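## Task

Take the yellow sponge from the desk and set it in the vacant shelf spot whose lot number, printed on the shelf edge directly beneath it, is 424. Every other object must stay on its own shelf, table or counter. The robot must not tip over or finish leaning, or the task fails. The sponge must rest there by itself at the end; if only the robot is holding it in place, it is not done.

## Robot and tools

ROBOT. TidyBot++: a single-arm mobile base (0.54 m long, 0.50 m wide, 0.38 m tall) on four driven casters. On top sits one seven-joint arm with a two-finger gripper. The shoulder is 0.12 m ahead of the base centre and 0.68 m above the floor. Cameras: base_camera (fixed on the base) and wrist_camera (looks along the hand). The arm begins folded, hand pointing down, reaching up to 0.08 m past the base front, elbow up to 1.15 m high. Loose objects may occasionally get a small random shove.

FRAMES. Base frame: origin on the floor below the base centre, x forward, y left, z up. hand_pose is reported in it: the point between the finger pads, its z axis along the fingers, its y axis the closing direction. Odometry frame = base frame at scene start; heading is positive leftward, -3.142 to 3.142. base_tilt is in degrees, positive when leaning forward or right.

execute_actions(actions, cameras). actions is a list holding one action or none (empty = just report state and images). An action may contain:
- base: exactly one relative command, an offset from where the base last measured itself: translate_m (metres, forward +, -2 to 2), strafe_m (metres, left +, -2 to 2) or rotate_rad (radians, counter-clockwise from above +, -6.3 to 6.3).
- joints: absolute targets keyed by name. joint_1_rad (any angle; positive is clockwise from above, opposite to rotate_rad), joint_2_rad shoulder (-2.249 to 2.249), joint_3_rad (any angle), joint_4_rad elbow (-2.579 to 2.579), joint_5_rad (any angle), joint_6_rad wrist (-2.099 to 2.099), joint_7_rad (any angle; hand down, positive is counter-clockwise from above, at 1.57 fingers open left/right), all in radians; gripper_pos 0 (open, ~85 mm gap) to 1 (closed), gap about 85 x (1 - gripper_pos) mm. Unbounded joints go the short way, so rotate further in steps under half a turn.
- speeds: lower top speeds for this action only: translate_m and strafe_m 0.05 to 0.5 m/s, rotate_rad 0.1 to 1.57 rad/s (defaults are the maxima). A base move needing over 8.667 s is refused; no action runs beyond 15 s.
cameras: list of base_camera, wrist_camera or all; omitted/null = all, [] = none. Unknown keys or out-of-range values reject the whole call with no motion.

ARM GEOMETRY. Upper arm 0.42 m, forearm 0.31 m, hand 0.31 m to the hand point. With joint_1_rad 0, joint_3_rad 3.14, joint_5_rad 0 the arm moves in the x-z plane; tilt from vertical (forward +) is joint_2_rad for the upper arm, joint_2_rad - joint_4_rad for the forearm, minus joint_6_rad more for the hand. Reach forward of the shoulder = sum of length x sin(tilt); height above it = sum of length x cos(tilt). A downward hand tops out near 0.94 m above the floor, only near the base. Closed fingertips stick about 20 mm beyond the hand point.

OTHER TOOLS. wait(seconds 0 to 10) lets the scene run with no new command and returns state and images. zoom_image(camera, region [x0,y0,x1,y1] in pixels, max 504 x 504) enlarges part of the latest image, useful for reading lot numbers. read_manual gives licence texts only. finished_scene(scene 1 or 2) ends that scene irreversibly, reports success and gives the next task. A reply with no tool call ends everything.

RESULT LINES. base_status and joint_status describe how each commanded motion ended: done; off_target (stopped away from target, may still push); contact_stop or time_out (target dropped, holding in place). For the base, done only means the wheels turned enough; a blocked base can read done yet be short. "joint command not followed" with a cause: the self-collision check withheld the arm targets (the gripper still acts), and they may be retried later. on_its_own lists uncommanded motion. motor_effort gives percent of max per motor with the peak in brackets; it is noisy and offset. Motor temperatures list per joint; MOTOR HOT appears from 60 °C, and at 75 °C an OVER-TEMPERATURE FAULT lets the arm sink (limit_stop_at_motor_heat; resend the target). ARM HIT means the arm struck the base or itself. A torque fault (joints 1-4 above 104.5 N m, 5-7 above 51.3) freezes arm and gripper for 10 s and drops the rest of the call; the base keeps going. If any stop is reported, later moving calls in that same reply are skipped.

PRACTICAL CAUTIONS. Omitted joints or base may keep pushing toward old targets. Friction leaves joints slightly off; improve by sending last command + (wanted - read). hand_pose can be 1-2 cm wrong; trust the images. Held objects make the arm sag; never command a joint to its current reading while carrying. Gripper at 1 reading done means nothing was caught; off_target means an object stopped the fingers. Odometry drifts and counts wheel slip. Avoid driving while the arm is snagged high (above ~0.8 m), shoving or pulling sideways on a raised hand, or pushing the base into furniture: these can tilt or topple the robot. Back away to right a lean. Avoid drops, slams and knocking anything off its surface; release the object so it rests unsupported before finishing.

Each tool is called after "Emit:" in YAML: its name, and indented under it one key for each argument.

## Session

Emit:
execute_actions:
  actions: []

Scene clock: 0.00 s.
Motor temperatures (°C, as the motors report them): [29 35 29 33 40 38 41]
base_odometry: x=+0.000 y=+0.000 heading=+0.000 (m, m, rad; odometry frame)
base_tilt: forward=-0.4 right=+0.1 (deg)
base_status: not commanded
joint_positions: joint_1_rad=-0.008 joint_2_rad=-0.335 joint_3_rad=+3.162 joint_4_rad=-2.534 joint_5_rad=-0.035 joint_6_rad=-0.837 joint_7_rad=+1.531 gripper_pos=+0.000
joint_status: not commanded
motor_effort: joint_1_rad=+0 joint_2_rad=-2 joint_3_rad=-1 joint_4_rad=+13 joint_5_rad=+0 joint_6_rad=+0 joint_7_rad=+0 (%)
hand_pose: x=+0.2680 y=+0.0084 z=+0.5851 quat_wxyz=(-0.018, +0.998, -0.037, +0.052) (m; base frame)
pictures: base_camera, wrist_camera
Images, in order (width x height): base_camera 644x364, wrist_camera 644x476.

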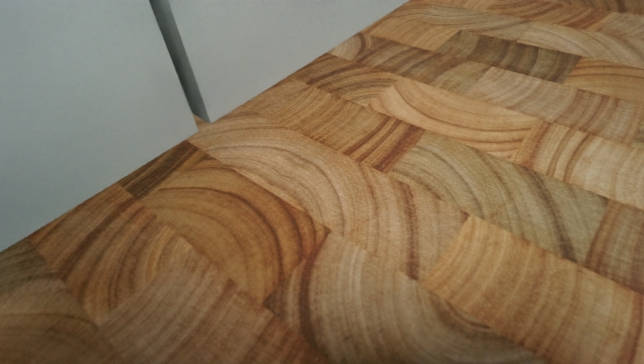

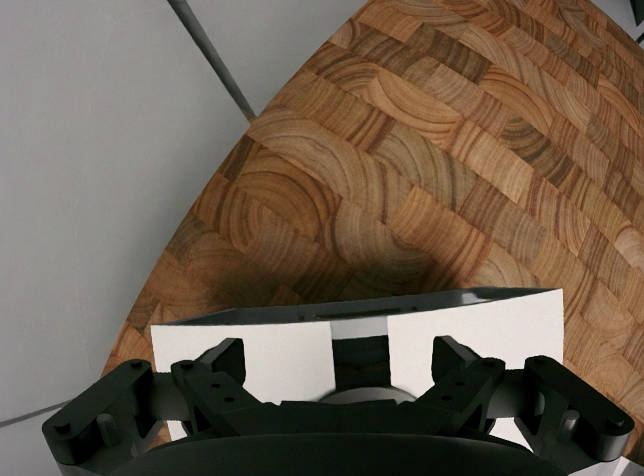

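Emit:
execute_actions:
  actions:
    - {"base":{"rotate_rad":-1.0},"joints":{"joint_2_rad":-0.6,"joint_3_rad":3.13,"joint_4_rad":-1.7,"joint_5_rad":0.02,"joint_6_rad":-0.75,"joint_7_rad":1.59}}

Emit:
zoom_image:
  camera: "wrist_camera"
  region: [100, 60, 420, 340]

Emit:
execute_actions:
  actions:
    - {"base":{"rotate_rad":-1.2},"joints":{"joint_1_rad":0.6}}

Scene clock: 2.20 s.
Motor temperatures (°C, as the motors report them): [29 35 29 34 40 38 41]
base_odometry: x=+0.000 y=+0.000 heading=-1.000 (m, m, rad; odometry frame)
base_tilt: forward=-0.5 right=+0.1 (deg)
base_status: done
joint_positions: joint_1_rad=-0.008 joint_2_rad=-0.583 joint_3_rad=+3.146 joint_4_rad=-1.709 joint_5_rad=-0.015 joint_6_rad=-0.772 joint_7_rad=+1.555 gripper_pos=+0.000
joint_status: all done
motor_effort: joint_1_rad=+0(1) joint_2_rad=+0(6) joint_3_rad=-1(0) joint_4_rad=+20(20) joint_5_rad=+0(1) joint_6_rad=+8(7) joint_7_rad=+0(0) (%)
hand_pose: x=+0.4658 y=+0.0049 z=+1.0687 quat_wxyz=(-0.014, +0.813, -0.007, +0.583) (m; base frame)
pictures: base_camera, wrist_camera
Images, in order (width x height): base_camera 644x364, wrist_camera 644x476.

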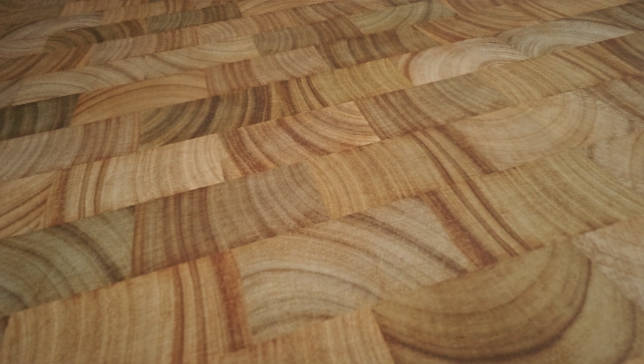

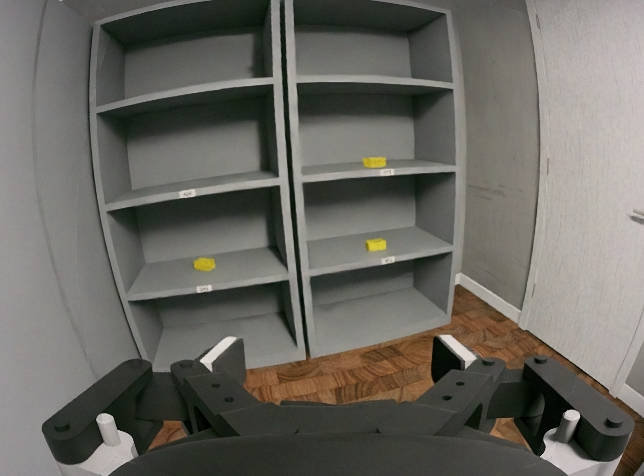

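Region (100, 60, 420, 340) of wrist_camera's 644x476 image, scaled by 1.575; it fills the top 441 rows of this view, and the rest is white.

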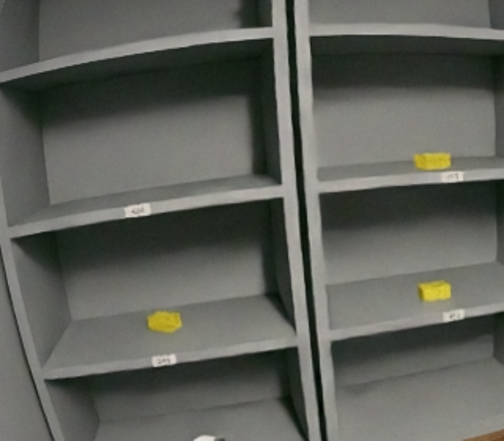

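Scene clock: 4.23 s.
Motor temperatures (°C, as the motors report them): [29 35 29 34 40 38 41]
base_odometry: x=+0.000 y=+0.000 heading=-2.199 (m, m, rad; odometry frame)
base_tilt: forward=-0.5 right=+0.1 (deg)
base_status: done
joint_positions: joint_1_rad=+0.592 joint_2_rad=-0.583 joint_3_rad=+3.139 joint_4_rad=-1.709 joint_5_rad=-0.011 joint_6_rad=-0.772 joint_7_rad=+1.555 gripper_pos=+0.000
joint_status: all done
motor_effort: joint_1_rad=+0(1) joint_2_rad=+0(2) joint_3_rad=+0(1) joint_4_rad=+20(20) joint_5_rad=+1(0) joint_6_rad=+8(7) joint_7_rad=-1(0) (%)
hand_pose: x=+0.4095 y=-0.1893 z=+1.0686 quat_wxyz=(+0.160, +0.775, -0.243, +0.560) (m; base frame)
pictures: base_camera, wrist_camera
Images, in order (width x height): base_camera 644x364, wrist_camera 644x476.

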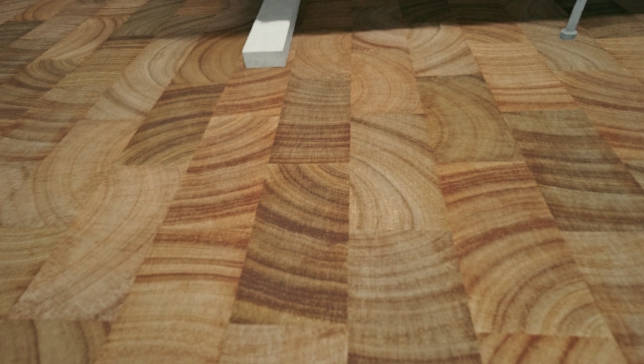

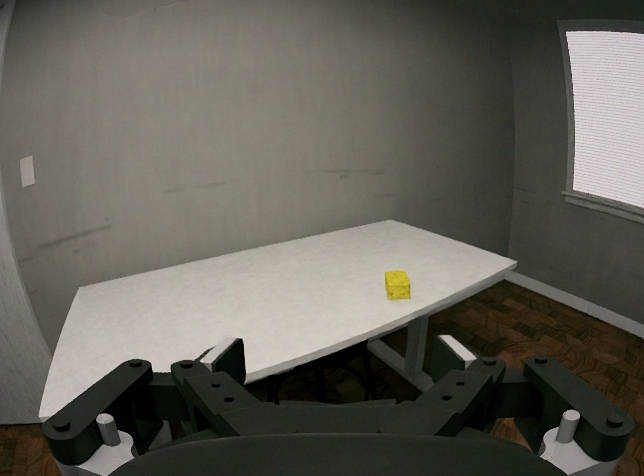

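Emit:
execute_actions:
  actions:
    - {"base":{"rotate_rad":-0.8},"joints":{"joint_1_rad":-0.01}}
  cameras: []

Emit:
execute_actions:
  actions:
    - {"base":{"strafe_m":0.11},"joints":{"joint_2_rad":0.12,"joint_4_rad":-1.89,"joint_6_rad":0.03}}
  cameras: ["wrist_camera"]

Emit:
execute_actions:
  actions:
    - {"base":{"translate_m":0.2}}

Scene clock: 6.23 s.
Motor temperatures (°C, as the motors report them): [29 35 29 34 40 38 41]
base_odometry: x=+0.000 y=+0.000 heading=-2.999 (m, m, rad; odometry frame)
base_tilt: forward=-0.5 right=+0.1 (deg)
base_status: done
joint_positions: joint_1_rad=+0.002 joint_2_rad=-0.583 joint_3_rad=+3.139 joint_4_rad=-1.709 joint_5_rad=-0.011 joint_6_rad=-0.772 joint_7_rad=+1.555 gripper_pos=+0.000
joint_status: all done
motor_effort: joint_1_rad=+0(1) joint_2_rad=+0(1) joint_3_rad=+0(1) joint_4_rad=+20(19) joint_5_rad=+1(0) joint_6_rad=+8(8) joint_7_rad=-1(1) (%)
hand_pose: x=+0.4657 y=+0.0047 z=+1.0686 quat_wxyz=(-0.010, +0.813, -0.007, +0.583) (m; base frame)
pictures: none
No camera images: the call's "cameras" was empty. Leave "cameras" out to get every camera's image.

Scene clock: 8.23 s.
Motor temperatures (°C, as the motors report them): [29 35 29 34 40 38 41]
base_odometry: x=+0.016 y=-0.109 heading=-2.999 (m, m, rad; odometry frame)
base_tilt: forward=-0.5 right=+0.1 (deg)
base_status: done
joint_positions: joint_1_rad=-0.001 joint_2_rad=+0.109 joint_3_rad=+3.133 joint_4_rad=-1.877 joint_5_rad=-0.011 joint_6_rad=+0.007 joint_7_rad=+1.555 gripper_pos=+0.000
joint_status: all done
motor_effort: joint_1_rad=+0(1) joint_2_rad=-24(25) joint_3_rad=-1(2) joint_4_rad=+20(21) joint_5_rad=+0(0) joint_6_rad=+8(7) joint_7_rad=-1(0) (%)
hand_pose: x=+0.7381 y=+0.0068 z=+0.8495 quat_wxyz=(-0.010, +0.836, -0.008, +0.549) (m; base frame)
pictures: wrist_camera
Images, in order (width x height): wrist_camera 644x476.

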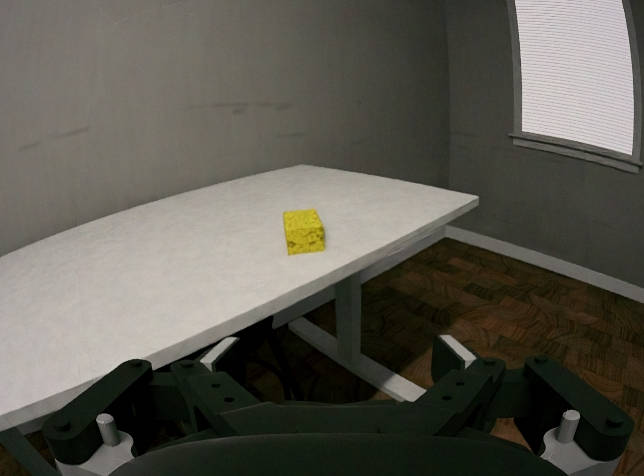

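Scene clock: 9.87 s.
Motor temperatures (°C, as the motors report them): [29 35 29 34 40 38 41]
base_odometry: x=-0.182 y=-0.137 heading=-2.999 (m, m, rad; odometry frame)
base_tilt: forward=-0.4 right=+0.1 (deg)
base_status: done
joint_positions: joint_1_rad=-0.001 joint_2_rad=+0.115 joint_3_rad=+3.133 joint_4_rad=-1.879 joint_5_rad=-0.011 joint_6_rad=+0.009 joint_7_rad=+1.555 gripper_pos=+0.000
joint_status: not commanded
motor_effort: joint_1_rad=+0(2) joint_2_rad=-24(28) joint_3_rad=-1(2) joint_4_rad=+19(21) joint_5_rad=+1(1) joint_6_rad=+7(8) joint_7_rad=+0(0) (%)
hand_pose: x=+0.7387 y=+0.0068 z=+0.8451 quat_wxyz=(-0.010, +0.837, -0.008, +0.546) (m; base frame)
pictures: base_camera, wrist_camera
Images, in order (width x height): base_camera 644x364, wrist_camera 644x476.

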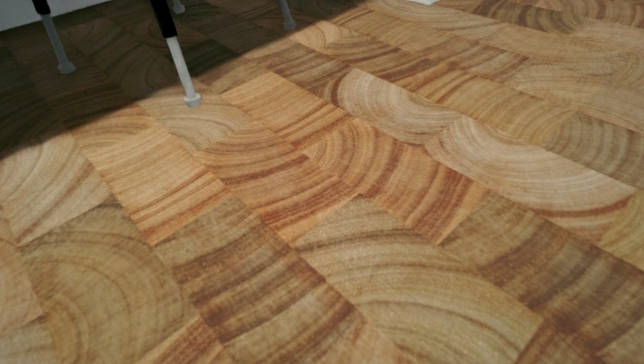

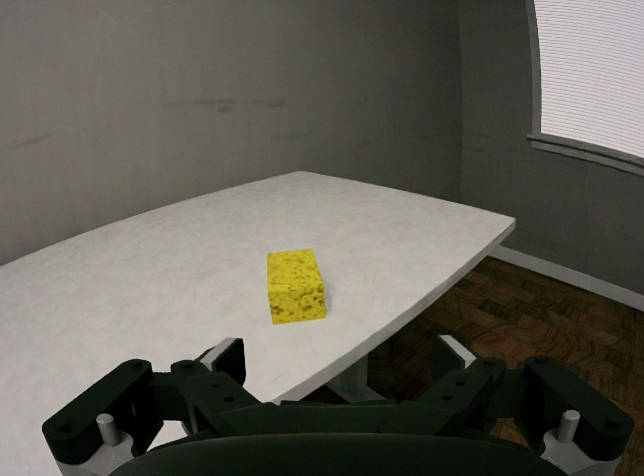

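Emit:
execute_actions:
  actions:
    - {"base":{"translate_m":0.08},"joints":{"joint_1_rad":-0.062,"joint_2_rad":0.27,"joint_6_rad":0.16}}
  cameras: ["wrist_camera"]

Scene clock: 11.27 s.
Motor temperatures (°C, as the motors report them): [29 35 29 34 40 38 41]
base_odometry: x=-0.262 y=-0.149 heading=-2.999 (m, m, rad; odometry frame)
base_tilt: forward=-0.4 right=+0.2 (deg)
base_status: done
joint_positions: joint_1_rad=-0.052 joint_2_rad=+0.275 joint_3_rad=+3.133 joint_4_rad=-1.883 joint_5_rad=-0.011 joint_6_rad=+0.136 joint_7_rad=+1.555 gripper_pos=+0.000
joint_status: all done
motor_effort: joint_1_rad=+0(1) joint_2_rad=-29(33) joint_3_rad=-1(2) joint_4_rad=+19(20) joint_5_rad=+0(1) joint_6_rad=+7(9) joint_7_rad=-1(1) (%)
hand_pose: x=+0.7738 y=+0.0401 z=+0.7769 quat_wxyz=(-0.023, +0.847, +0.013, +0.531) (m; base frame)
pictures: wrist_camera
Images, in order (width x height): wrist_camera 644x476.

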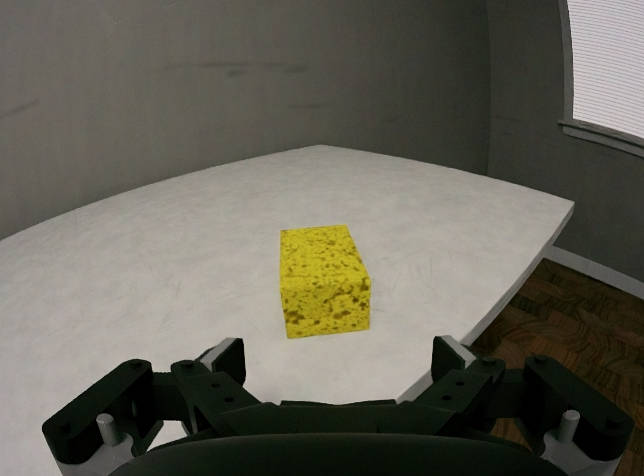

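Emit:
execute_actions:
  actions:
    - {"base":{"translate_m":0.06},"joints":{"joint_1_rad":-0.077,"joint_2_rad":0.315}}
  cameras: ["wrist_camera"]

Scene clock: 12.40 s.
Motor temperatures (°C, as the motors report them): [29 35 29 34 40 38 41]
base_odometry: x=-0.321 y=-0.158 heading=-2.999 (m, m, rad; odometry frame)
base_tilt: forward=-0.5 right=+0.0 (deg)
base_status: done
joint_positions: joint_1_rad=-0.066 joint_2_rad=+0.307 joint_3_rad=+3.133 joint_4_rad=-1.883 joint_5_rad=-0.011 joint_6_rad=+0.137 joint_7_rad=+1.555 gripper_pos=+0.000
joint_status: all done
motor_effort: joint_1_rad=+0(1) joint_2_rad=-29(32) joint_3_rad=-1(2) joint_4_rad=+18(20) joint_5_rad=+0(1) joint_6_rad=+7(8) joint_7_rad=-1(1) (%)
hand_pose: x=+0.7760 y=+0.0493 z=+0.7565 quat_wxyz=(-0.026, +0.855, +0.019, +0.517) (m; base frame)
pictures: wrist_camera
Images, in order (width x height): wrist_camera 644x476.

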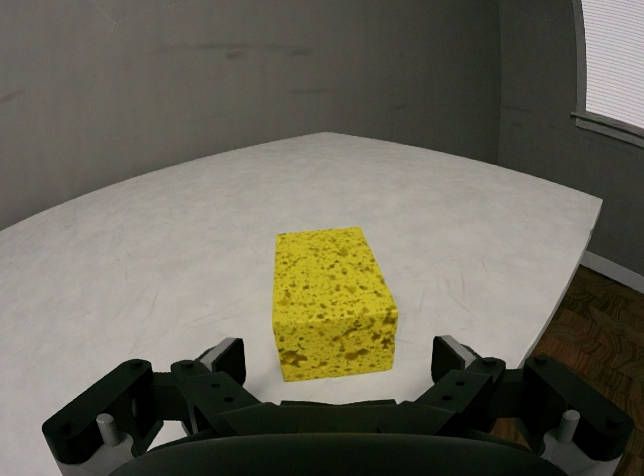

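Emit:
execute_actions:
  actions:
    - {"base":{"translate_m":0.05},"joints":{"joint_1_rad":-0.085}}
  cameras: ["wrist_camera"]

Emit:
execute_actions:
  actions:
    - {"joints":{"gripper_pos":0.5}}
  cameras: ["wrist_camera"]

Scene clock: 14.27 s.
Motor temperatures (°C, as the motors report them): [29 35 29 34 40 38 41]
base_odometry: x=-0.371 y=-0.165 heading=-2.998 (m, m, rad; odometry frame)
base_tilt: forward=-0.4 right=+0.1 (deg)
base_status: done
joint_positions: joint_1_rad=-0.074 joint_2_rad=+0.309 joint_3_rad=+3.133 joint_4_rad=-1.883 joint_5_rad=-0.011 joint_6_rad=+0.138 joint_7_rad=+1.555 gripper_pos=+0.000
joint_status: all done
motor_effort: joint_1_rad=+0(1) joint_2_rad=-29(32) joint_3_rad=-1(2) joint_4_rad=+17(19) joint_5_rad=+0(0) joint_6_rad=+8(8) joint_7_rad=-1(1) (%)
hand_pose: x=+0.7758 y=+0.0548 z=+0.7548 quat_wxyz=(-0.029, +0.856, +0.023, +0.516) (m; base frame)
pictures: wrist_camera
Images, in order (width x height): wrist_camera 644x476.

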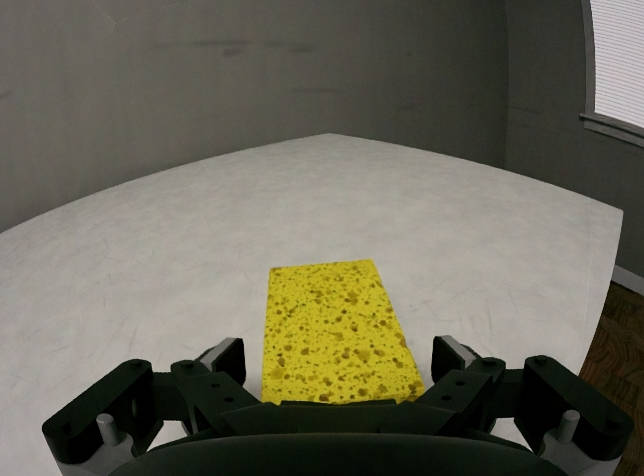

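Scene clock: 15.10 s.
Motor temperatures (°C, as the motors report them): [29 35 29 34 40 38 41]
base_odometry: x=-0.371 y=-0.165 heading=-2.998 (m, m, rad; odometry frame)
base_tilt: forward=-0.4 right=+0.1 (deg)
base_status: not commanded
joint_positions: joint_1_rad=-0.074 joint_2_rad=+0.309 joint_3_rad=+3.133 joint_4_rad=-1.884 joint_5_rad=-0.011 joint_6_rad=+0.143 joint_7_rad=+1.555 gripper_pos=+0.375
joint_status: gripper_pos off_target (ended at +0.375, target +0.500)
motor_effort: joint_1_rad=+0(0) joint_2_rad=-29(30) joint_3_rad=-1(1) joint_4_rad=+17(19) joint_5_rad=+1(1) joint_6_rad=+7(7) joint_7_rad=-1(1) (%)
hand_pose: x=+0.7764 y=+0.0548 z=+0.7561 quat_wxyz=(-0.029, +0.854, +0.023, +0.518) (m; base frame)
pictures: wrist_camera
Images, in order (width x height): wrist_camera 644x476.

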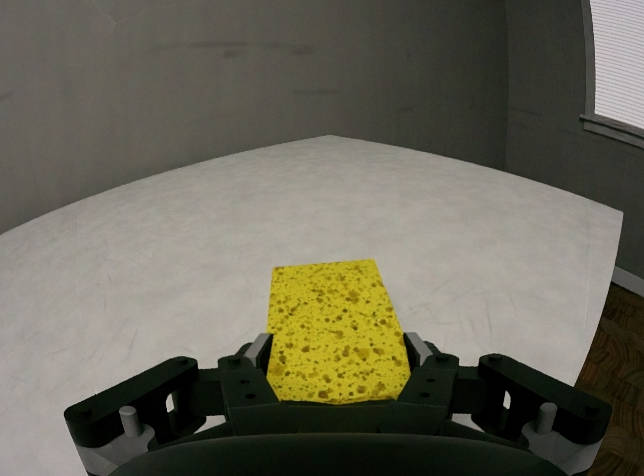

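Emit:
execute_actions:
  actions:
    - {"joints":{"joint_1_rad":0.01,"joint_2_rad":-0.21,"joint_4_rad":-1.39,"joint_6_rad":-0.87}}
  cameras: []

Emit:
execute_actions:
  actions:
    - {"base":{"rotate_rad":2.35}}
  cameras: []

Emit:
execute_actions:
  actions:
    - {"base":{"strafe_m":0.33}}

Emit:
execute_actions:
  actions:
    - {"base":{"translate_m":0.7}}

Scene clock: 16.97 s.
Motor temperatures (°C, as the motors report them): [29 35 29 34 40 38 41]
base_odometry: x=-0.371 y=-0.165 heading=-2.998 (m, m, rad; odometry frame)
base_tilt: forward=-0.5 right=+0.1 (deg)
base_status: not commanded
joint_positions: joint_1_rad=-0.004 joint_2_rad=-0.211 joint_3_rad=+3.133 joint_4_rad=-1.397 joint_5_rad=-0.011 joint_6_rad=-0.851 joint_7_rad=+1.555 gripper_pos=+0.375
joint_status: all done
motor_effort: joint_1_rad=+0(0) joint_2_rad=-13(33) joint_3_rad=-1(1) joint_4_rad=+20(22) joint_5_rad=+0(1) joint_6_rad=+7(8) joint_7_rad=-1(1) (%)
hand_pose: x=+0.6002 y=+0.0103 z=+1.0711 quat_wxyz=(-0.012, +0.851, -0.002, +0.524) (m; base frame)
pictures: none
No camera images: the call's "cameras" was empty. Leave "cameras" out to get every camera's image.

Scene clock: 19.73 s.
Motor temperatures (°C, as the motors report them): [29 35 29 34 40 38 41]
base_odometry: x=-0.371 y=-0.165 heading=-0.649 (m, m, rad; odometry frame)
base_tilt: forward=-0.5 right=+0.0 (deg)
base_status: done
joint_positions: joint_1_rad=+0.004 joint_2_rad=-0.211 joint_3_rad=+3.132 joint_4_rad=-1.397 joint_5_rad=-0.010 joint_6_rad=-0.851 joint_7_rad=+1.555 gripper_pos=+0.375
joint_status: not commanded
motor_effort: joint_1_rad=+0(2) joint_2_rad=-13(15) joint_3_rad=-1(1) joint_4_rad=+20(19) joint_5_rad=+1(0) joint_6_rad=+7(8) joint_7_rad=-1(1) (%)
hand_pose: x=+0.6002 y=+0.0071 z=+1.0710 quat_wxyz=(-0.010, +0.851, -0.005, +0.524) (m; base frame)
pictures: none
No camera images: the call's "cameras" was empty. Leave "cameras" out to get every camera's image.

Scene clock: 21.73 s.
Motor temperatures (°C, as the motors report them): [29 35 29 34 40 38 41]
base_odometry: x=-0.172 y=+0.098 heading=-0.648 (m, m, rad; odometry frame)
base_tilt: forward=-0.5 right=+0.1 (deg)
base_status: done
joint_positions: joint_1_rad=+0.004 joint_2_rad=-0.211 joint_3_rad=+3.130 joint_4_rad=-1.397 joint_5_rad=-0.010 joint_6_rad=-0.851 joint_7_rad=+1.555 gripper_pos=+0.375
joint_status: not commanded
motor_effort: joint_1_rad=+0(2) joint_2_rad=-13(13) joint_3_rad=-1(1) joint_4_rad=+20(20) joint_5_rad=+1(0) joint_6_rad=+8(9) joint_7_rad=-1(0) (%)
hand_pose: x=+0.6002 y=+0.0080 z=+1.0710 quat_wxyz=(-0.010, +0.851, -0.004, +0.524) (m; base frame)
pictures: base_camera, wrist_camera
Images, in order (width x height): base_camera 644x364, wrist_camera 644x476.

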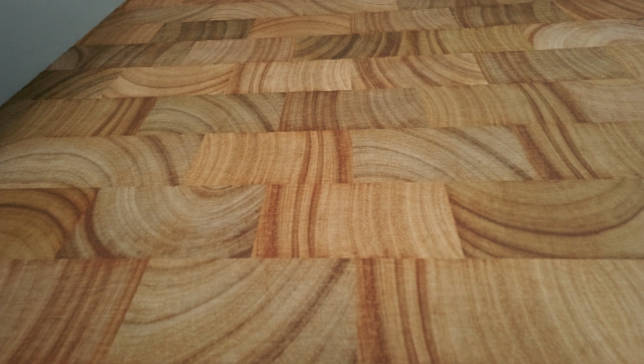

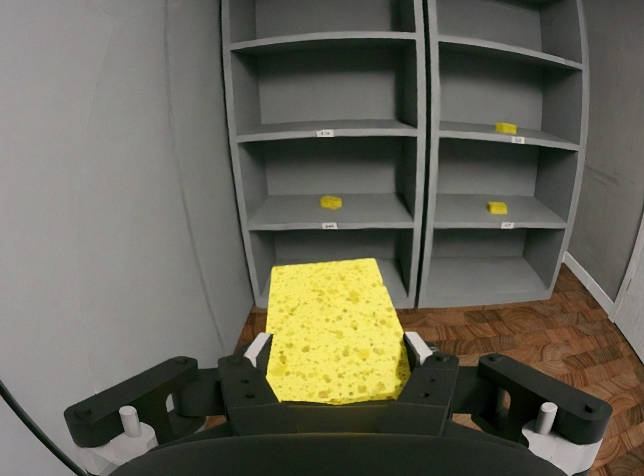

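Scene clock: 24.50 s.
Motor temperatures (°C, as the motors report them): [29 35 29 34 40 38 41]
base_odometry: x=+0.386 y=-0.324 heading=-0.648 (m, m, rad; odometry frame)
base_tilt: forward=-0.4 right=+0.1 (deg)
base_status: done
joint_positions: joint_1_rad=+0.004 joint_2_rad=-0.209 joint_3_rad=+3.130 joint_4_rad=-1.397 joint_5_rad=-0.010 joint_6_rad=-0.853 joint_7_rad=+1.555 gripper_pos=+0.375
joint_status: not commanded
motor_effort: joint_1_rad=+0(1) joint_2_rad=-13(17) joint_3_rad=-1(0) joint_4_rad=+20(21) joint_5_rad=+1(0) joint_6_rad=+8(9) joint_7_rad=-1(1) (%)
hand_pose: x=+0.6005 y=+0.0080 z=+1.0697 quat_wxyz=(-0.010, +0.852, -0.004, +0.523) (m; base frame)
pictures: base_camera, wrist_camera
Images, in order (width x height): base_camera 644x364, wrist_camera 644x476.

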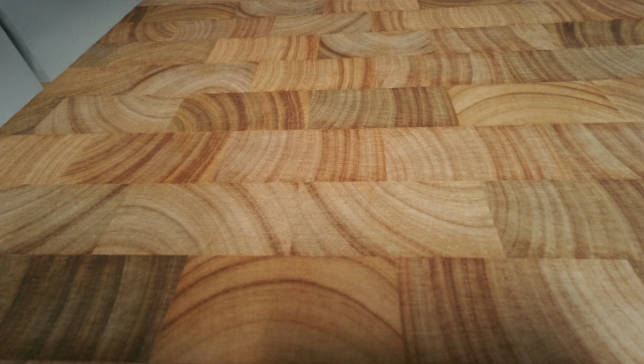

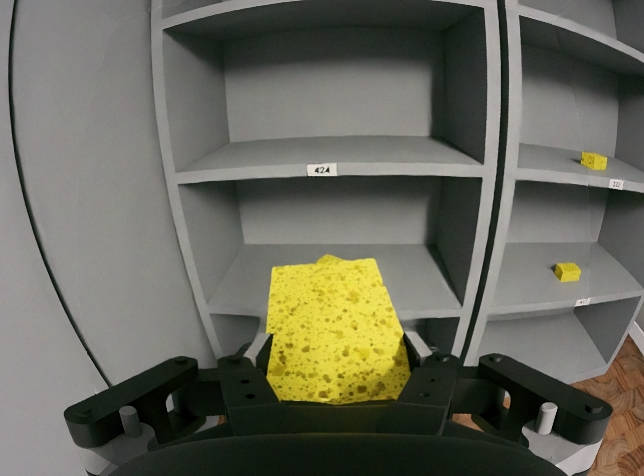

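Emit:
execute_actions:
  actions:
    - {"base":{"translate_m":0.76},"joints":{"joint_1_rad":-0.045}}

Scene clock: 27.40 s.
Motor temperatures (°C, as the motors report them): [29 35 29 34 40 38 41]
base_odometry: x=+0.992 y=-0.783 heading=-0.648 (m, m, rad; odometry frame)
base_tilt: forward=-0.4 right=+0.1 (deg)
base_status: done
joint_positions: joint_1_rad=-0.039 joint_2_rad=-0.210 joint_3_rad=+3.130 joint_4_rad=-1.397 joint_5_rad=-0.010 joint_6_rad=-0.854 joint_7_rad=+1.555 gripper_pos=+0.375
joint_status: all done
motor_effort: joint_1_rad=+0(0) joint_2_rad=-14(16) joint_3_rad=-1(0) joint_4_rad=+20(21) joint_5_rad=+1(0) joint_6_rad=+8(7) joint_7_rad=-1(1) (%)
hand_pose: x=+0.5993 y=+0.0291 z=+1.0697 quat_wxyz=(-0.021, +0.852, +0.015, +0.522) (m; base frame)
pictures: base_camera, wrist_camera
Images, in order (width x height): base_camera 644x364, wrist_camera 644x476.

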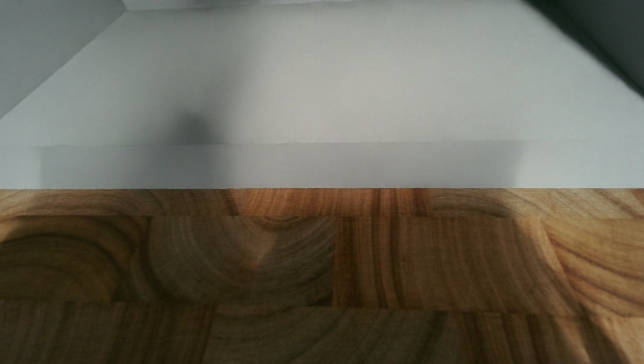

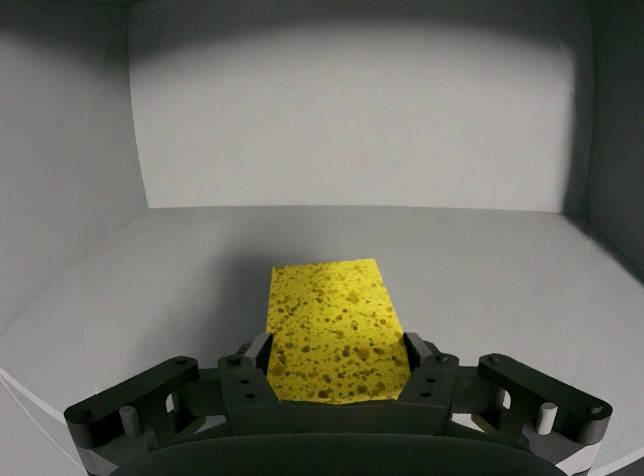

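Emit:
execute_actions:
  actions:
    - {"base":{"translate_m":0.055},"joints":{"joint_1_rad":-0.01,"joint_4_rad":-1.55,"joint_6_rad":-0.69}}
  cameras: ["wrist_camera"]

Scene clock: 28.53 s.
Motor temperatures (°C, as the motors report them): [29 35 29 34 40 38 41]
base_odometry: x=+1.036 y=-0.816 heading=-0.648 (m, m, rad; odometry frame)
base_tilt: forward=-0.5 right=+0.0 (deg)
base_status: done
joint_positions: joint_1_rad=-0.024 joint_2_rad=-0.203 joint_3_rad=+3.130 joint_4_rad=-1.537 joint_5_rad=-0.010 joint_6_rad=-0.711 joint_7_rad=+1.555 gripper_pos=+0.375
joint_status: all done
motor_effort: joint_1_rad=+0(1) joint_2_rad=-14(18) joint_3_rad=-1(0) joint_4_rad=+20(22) joint_5_rad=+0(2) joint_6_rad=+8(8) joint_7_rad=+0(0) (%)
hand_pose: x=+0.6162 y=+0.0217 z=+1.0254 quat_wxyz=(-0.017, +0.853, +0.007, +0.521) (m; base frame)
pictures: wrist_camera
Images, in order (width x height): wrist_camera 644x476.

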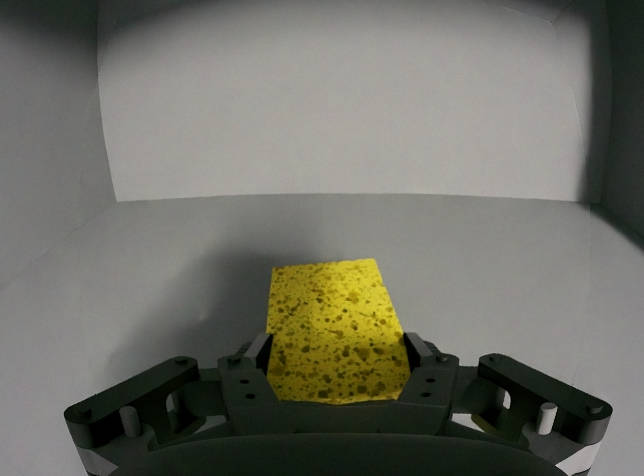

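Emit:
execute_actions:
  actions:
    - {"joints":{"joint_4_rad":-1.58}}
  cameras: []

Scene clock: 29.20 s.
Motor temperatures (°C, as the motors report them): [29 35 29 34 40 38 41]
base_odometry: x=+1.036 y=-0.816 heading=-0.648 (m, m, rad; odometry frame)
base_tilt: forward=-0.5 right=+0.1 (deg)
base_status: not commanded
joint_positions: joint_1_rad=-0.024 joint_2_rad=-0.207 joint_3_rad=+3.130 joint_4_rad=-1.549 joint_5_rad=-0.010 joint_6_rad=-0.698 joint_7_rad=+1.555 gripper_pos=+0.375
joint_status: all done
motor_effort: joint_1_rad=+0(0) joint_2_rad=-11(14) joint_3_rad=-1(1) joint_4_rad=+18(20) joint_5_rad=+1(1) joint_6_rad=+5(8) joint_7_rad=+0(1) (%)
hand_pose: x=+0.6156 y=+0.0216 z=+1.0243 quat_wxyz=(-0.017, +0.852, +0.007, +0.523) (m; base frame)
pictures: none
No camera images: the call's "cameras" was empty. Leave "cameras" out to get every camera's image.

Emit:
execute_actions:
  actions:
    - {"joints":{"gripper_pos":0,"joint_4_rad":-1.53}}
  cameras: []

Emit:
execute_actions:
  actions:
    - {"base":{"translate_m":-0.25}}
  cameras: ["wrist_camera"]

Scene clock: 30.10 s.
Motor temperatures (°C, as the motors report them): [29 35 29 34 40 38 41]
base_odometry: x=+1.036 y=-0.816 heading=-0.648 (m, m, rad; odometry frame)
base_tilt: forward=-0.5 right=+0.1 (deg)
base_status: not commanded
joint_positions: joint_1_rad=-0.024 joint_2_rad=-0.207 joint_3_rad=+3.130 joint_4_rad=-1.541 joint_5_rad=-0.010 joint_6_rad=-0.698 joint_7_rad=+1.555 gripper_pos=+0.000
joint_status: all done
motor_effort: joint_1_rad=+0(0) joint_2_rad=-14(15) joint_3_rad=-1(1) joint_4_rad=+19(21) joint_5_rad=+0(0) joint_6_rad=+8(8) joint_7_rad=+0(1) (%)
hand_pose: x=+0.6162 y=+0.0217 z=+1.0291 quat_wxyz=(-0.017, +0.850, +0.007, +0.527) (m; base frame)
pictures: none
No camera images: the call's "cameras" was empty. Leave "cameras" out to get every camera's image.

Scene clock: 31.90 s.
Motor temperatures (°C, as the motors report them): [29 35 29 34 40 38 41]
base_odometry: x=+0.837 y=-0.665 heading=-0.647 (m, m, rad; odometry frame)
base_tilt: forward=-0.5 right=+0.1 (deg)
base_status: done
joint_positions: joint_1_rad=-0.021 joint_2_rad=-0.211 joint_3_rad=+3.130 joint_4_rad=-1.540 joint_5_rad=-0.010 joint_6_rad=-0.698 joint_7_rad=+1.555 gripper_pos=+0.000
joint_status: not commanded
motor_effort: joint_1_rad=+0(2) joint_2_rad=-13(18) joint_3_rad=-1(3) joint_4_rad=+20(21) joint_5_rad=+0(0) joint_6_rad=+7(8) joint_7_rad=-1(1) (%)
hand_pose: x=+0.6149 y=+0.0204 z=+1.0317 quat_wxyz=(-0.016, +0.849, +0.006, +0.529) (m; base frame)
pictures: wrist_camera
Images, in order (width x height): wrist_camera 644x476.

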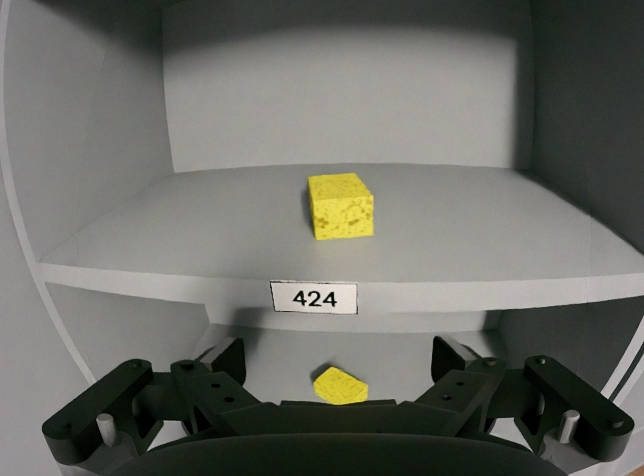

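Emit:
finished_scene:
  scene: 2

The scene is finished: the task was done.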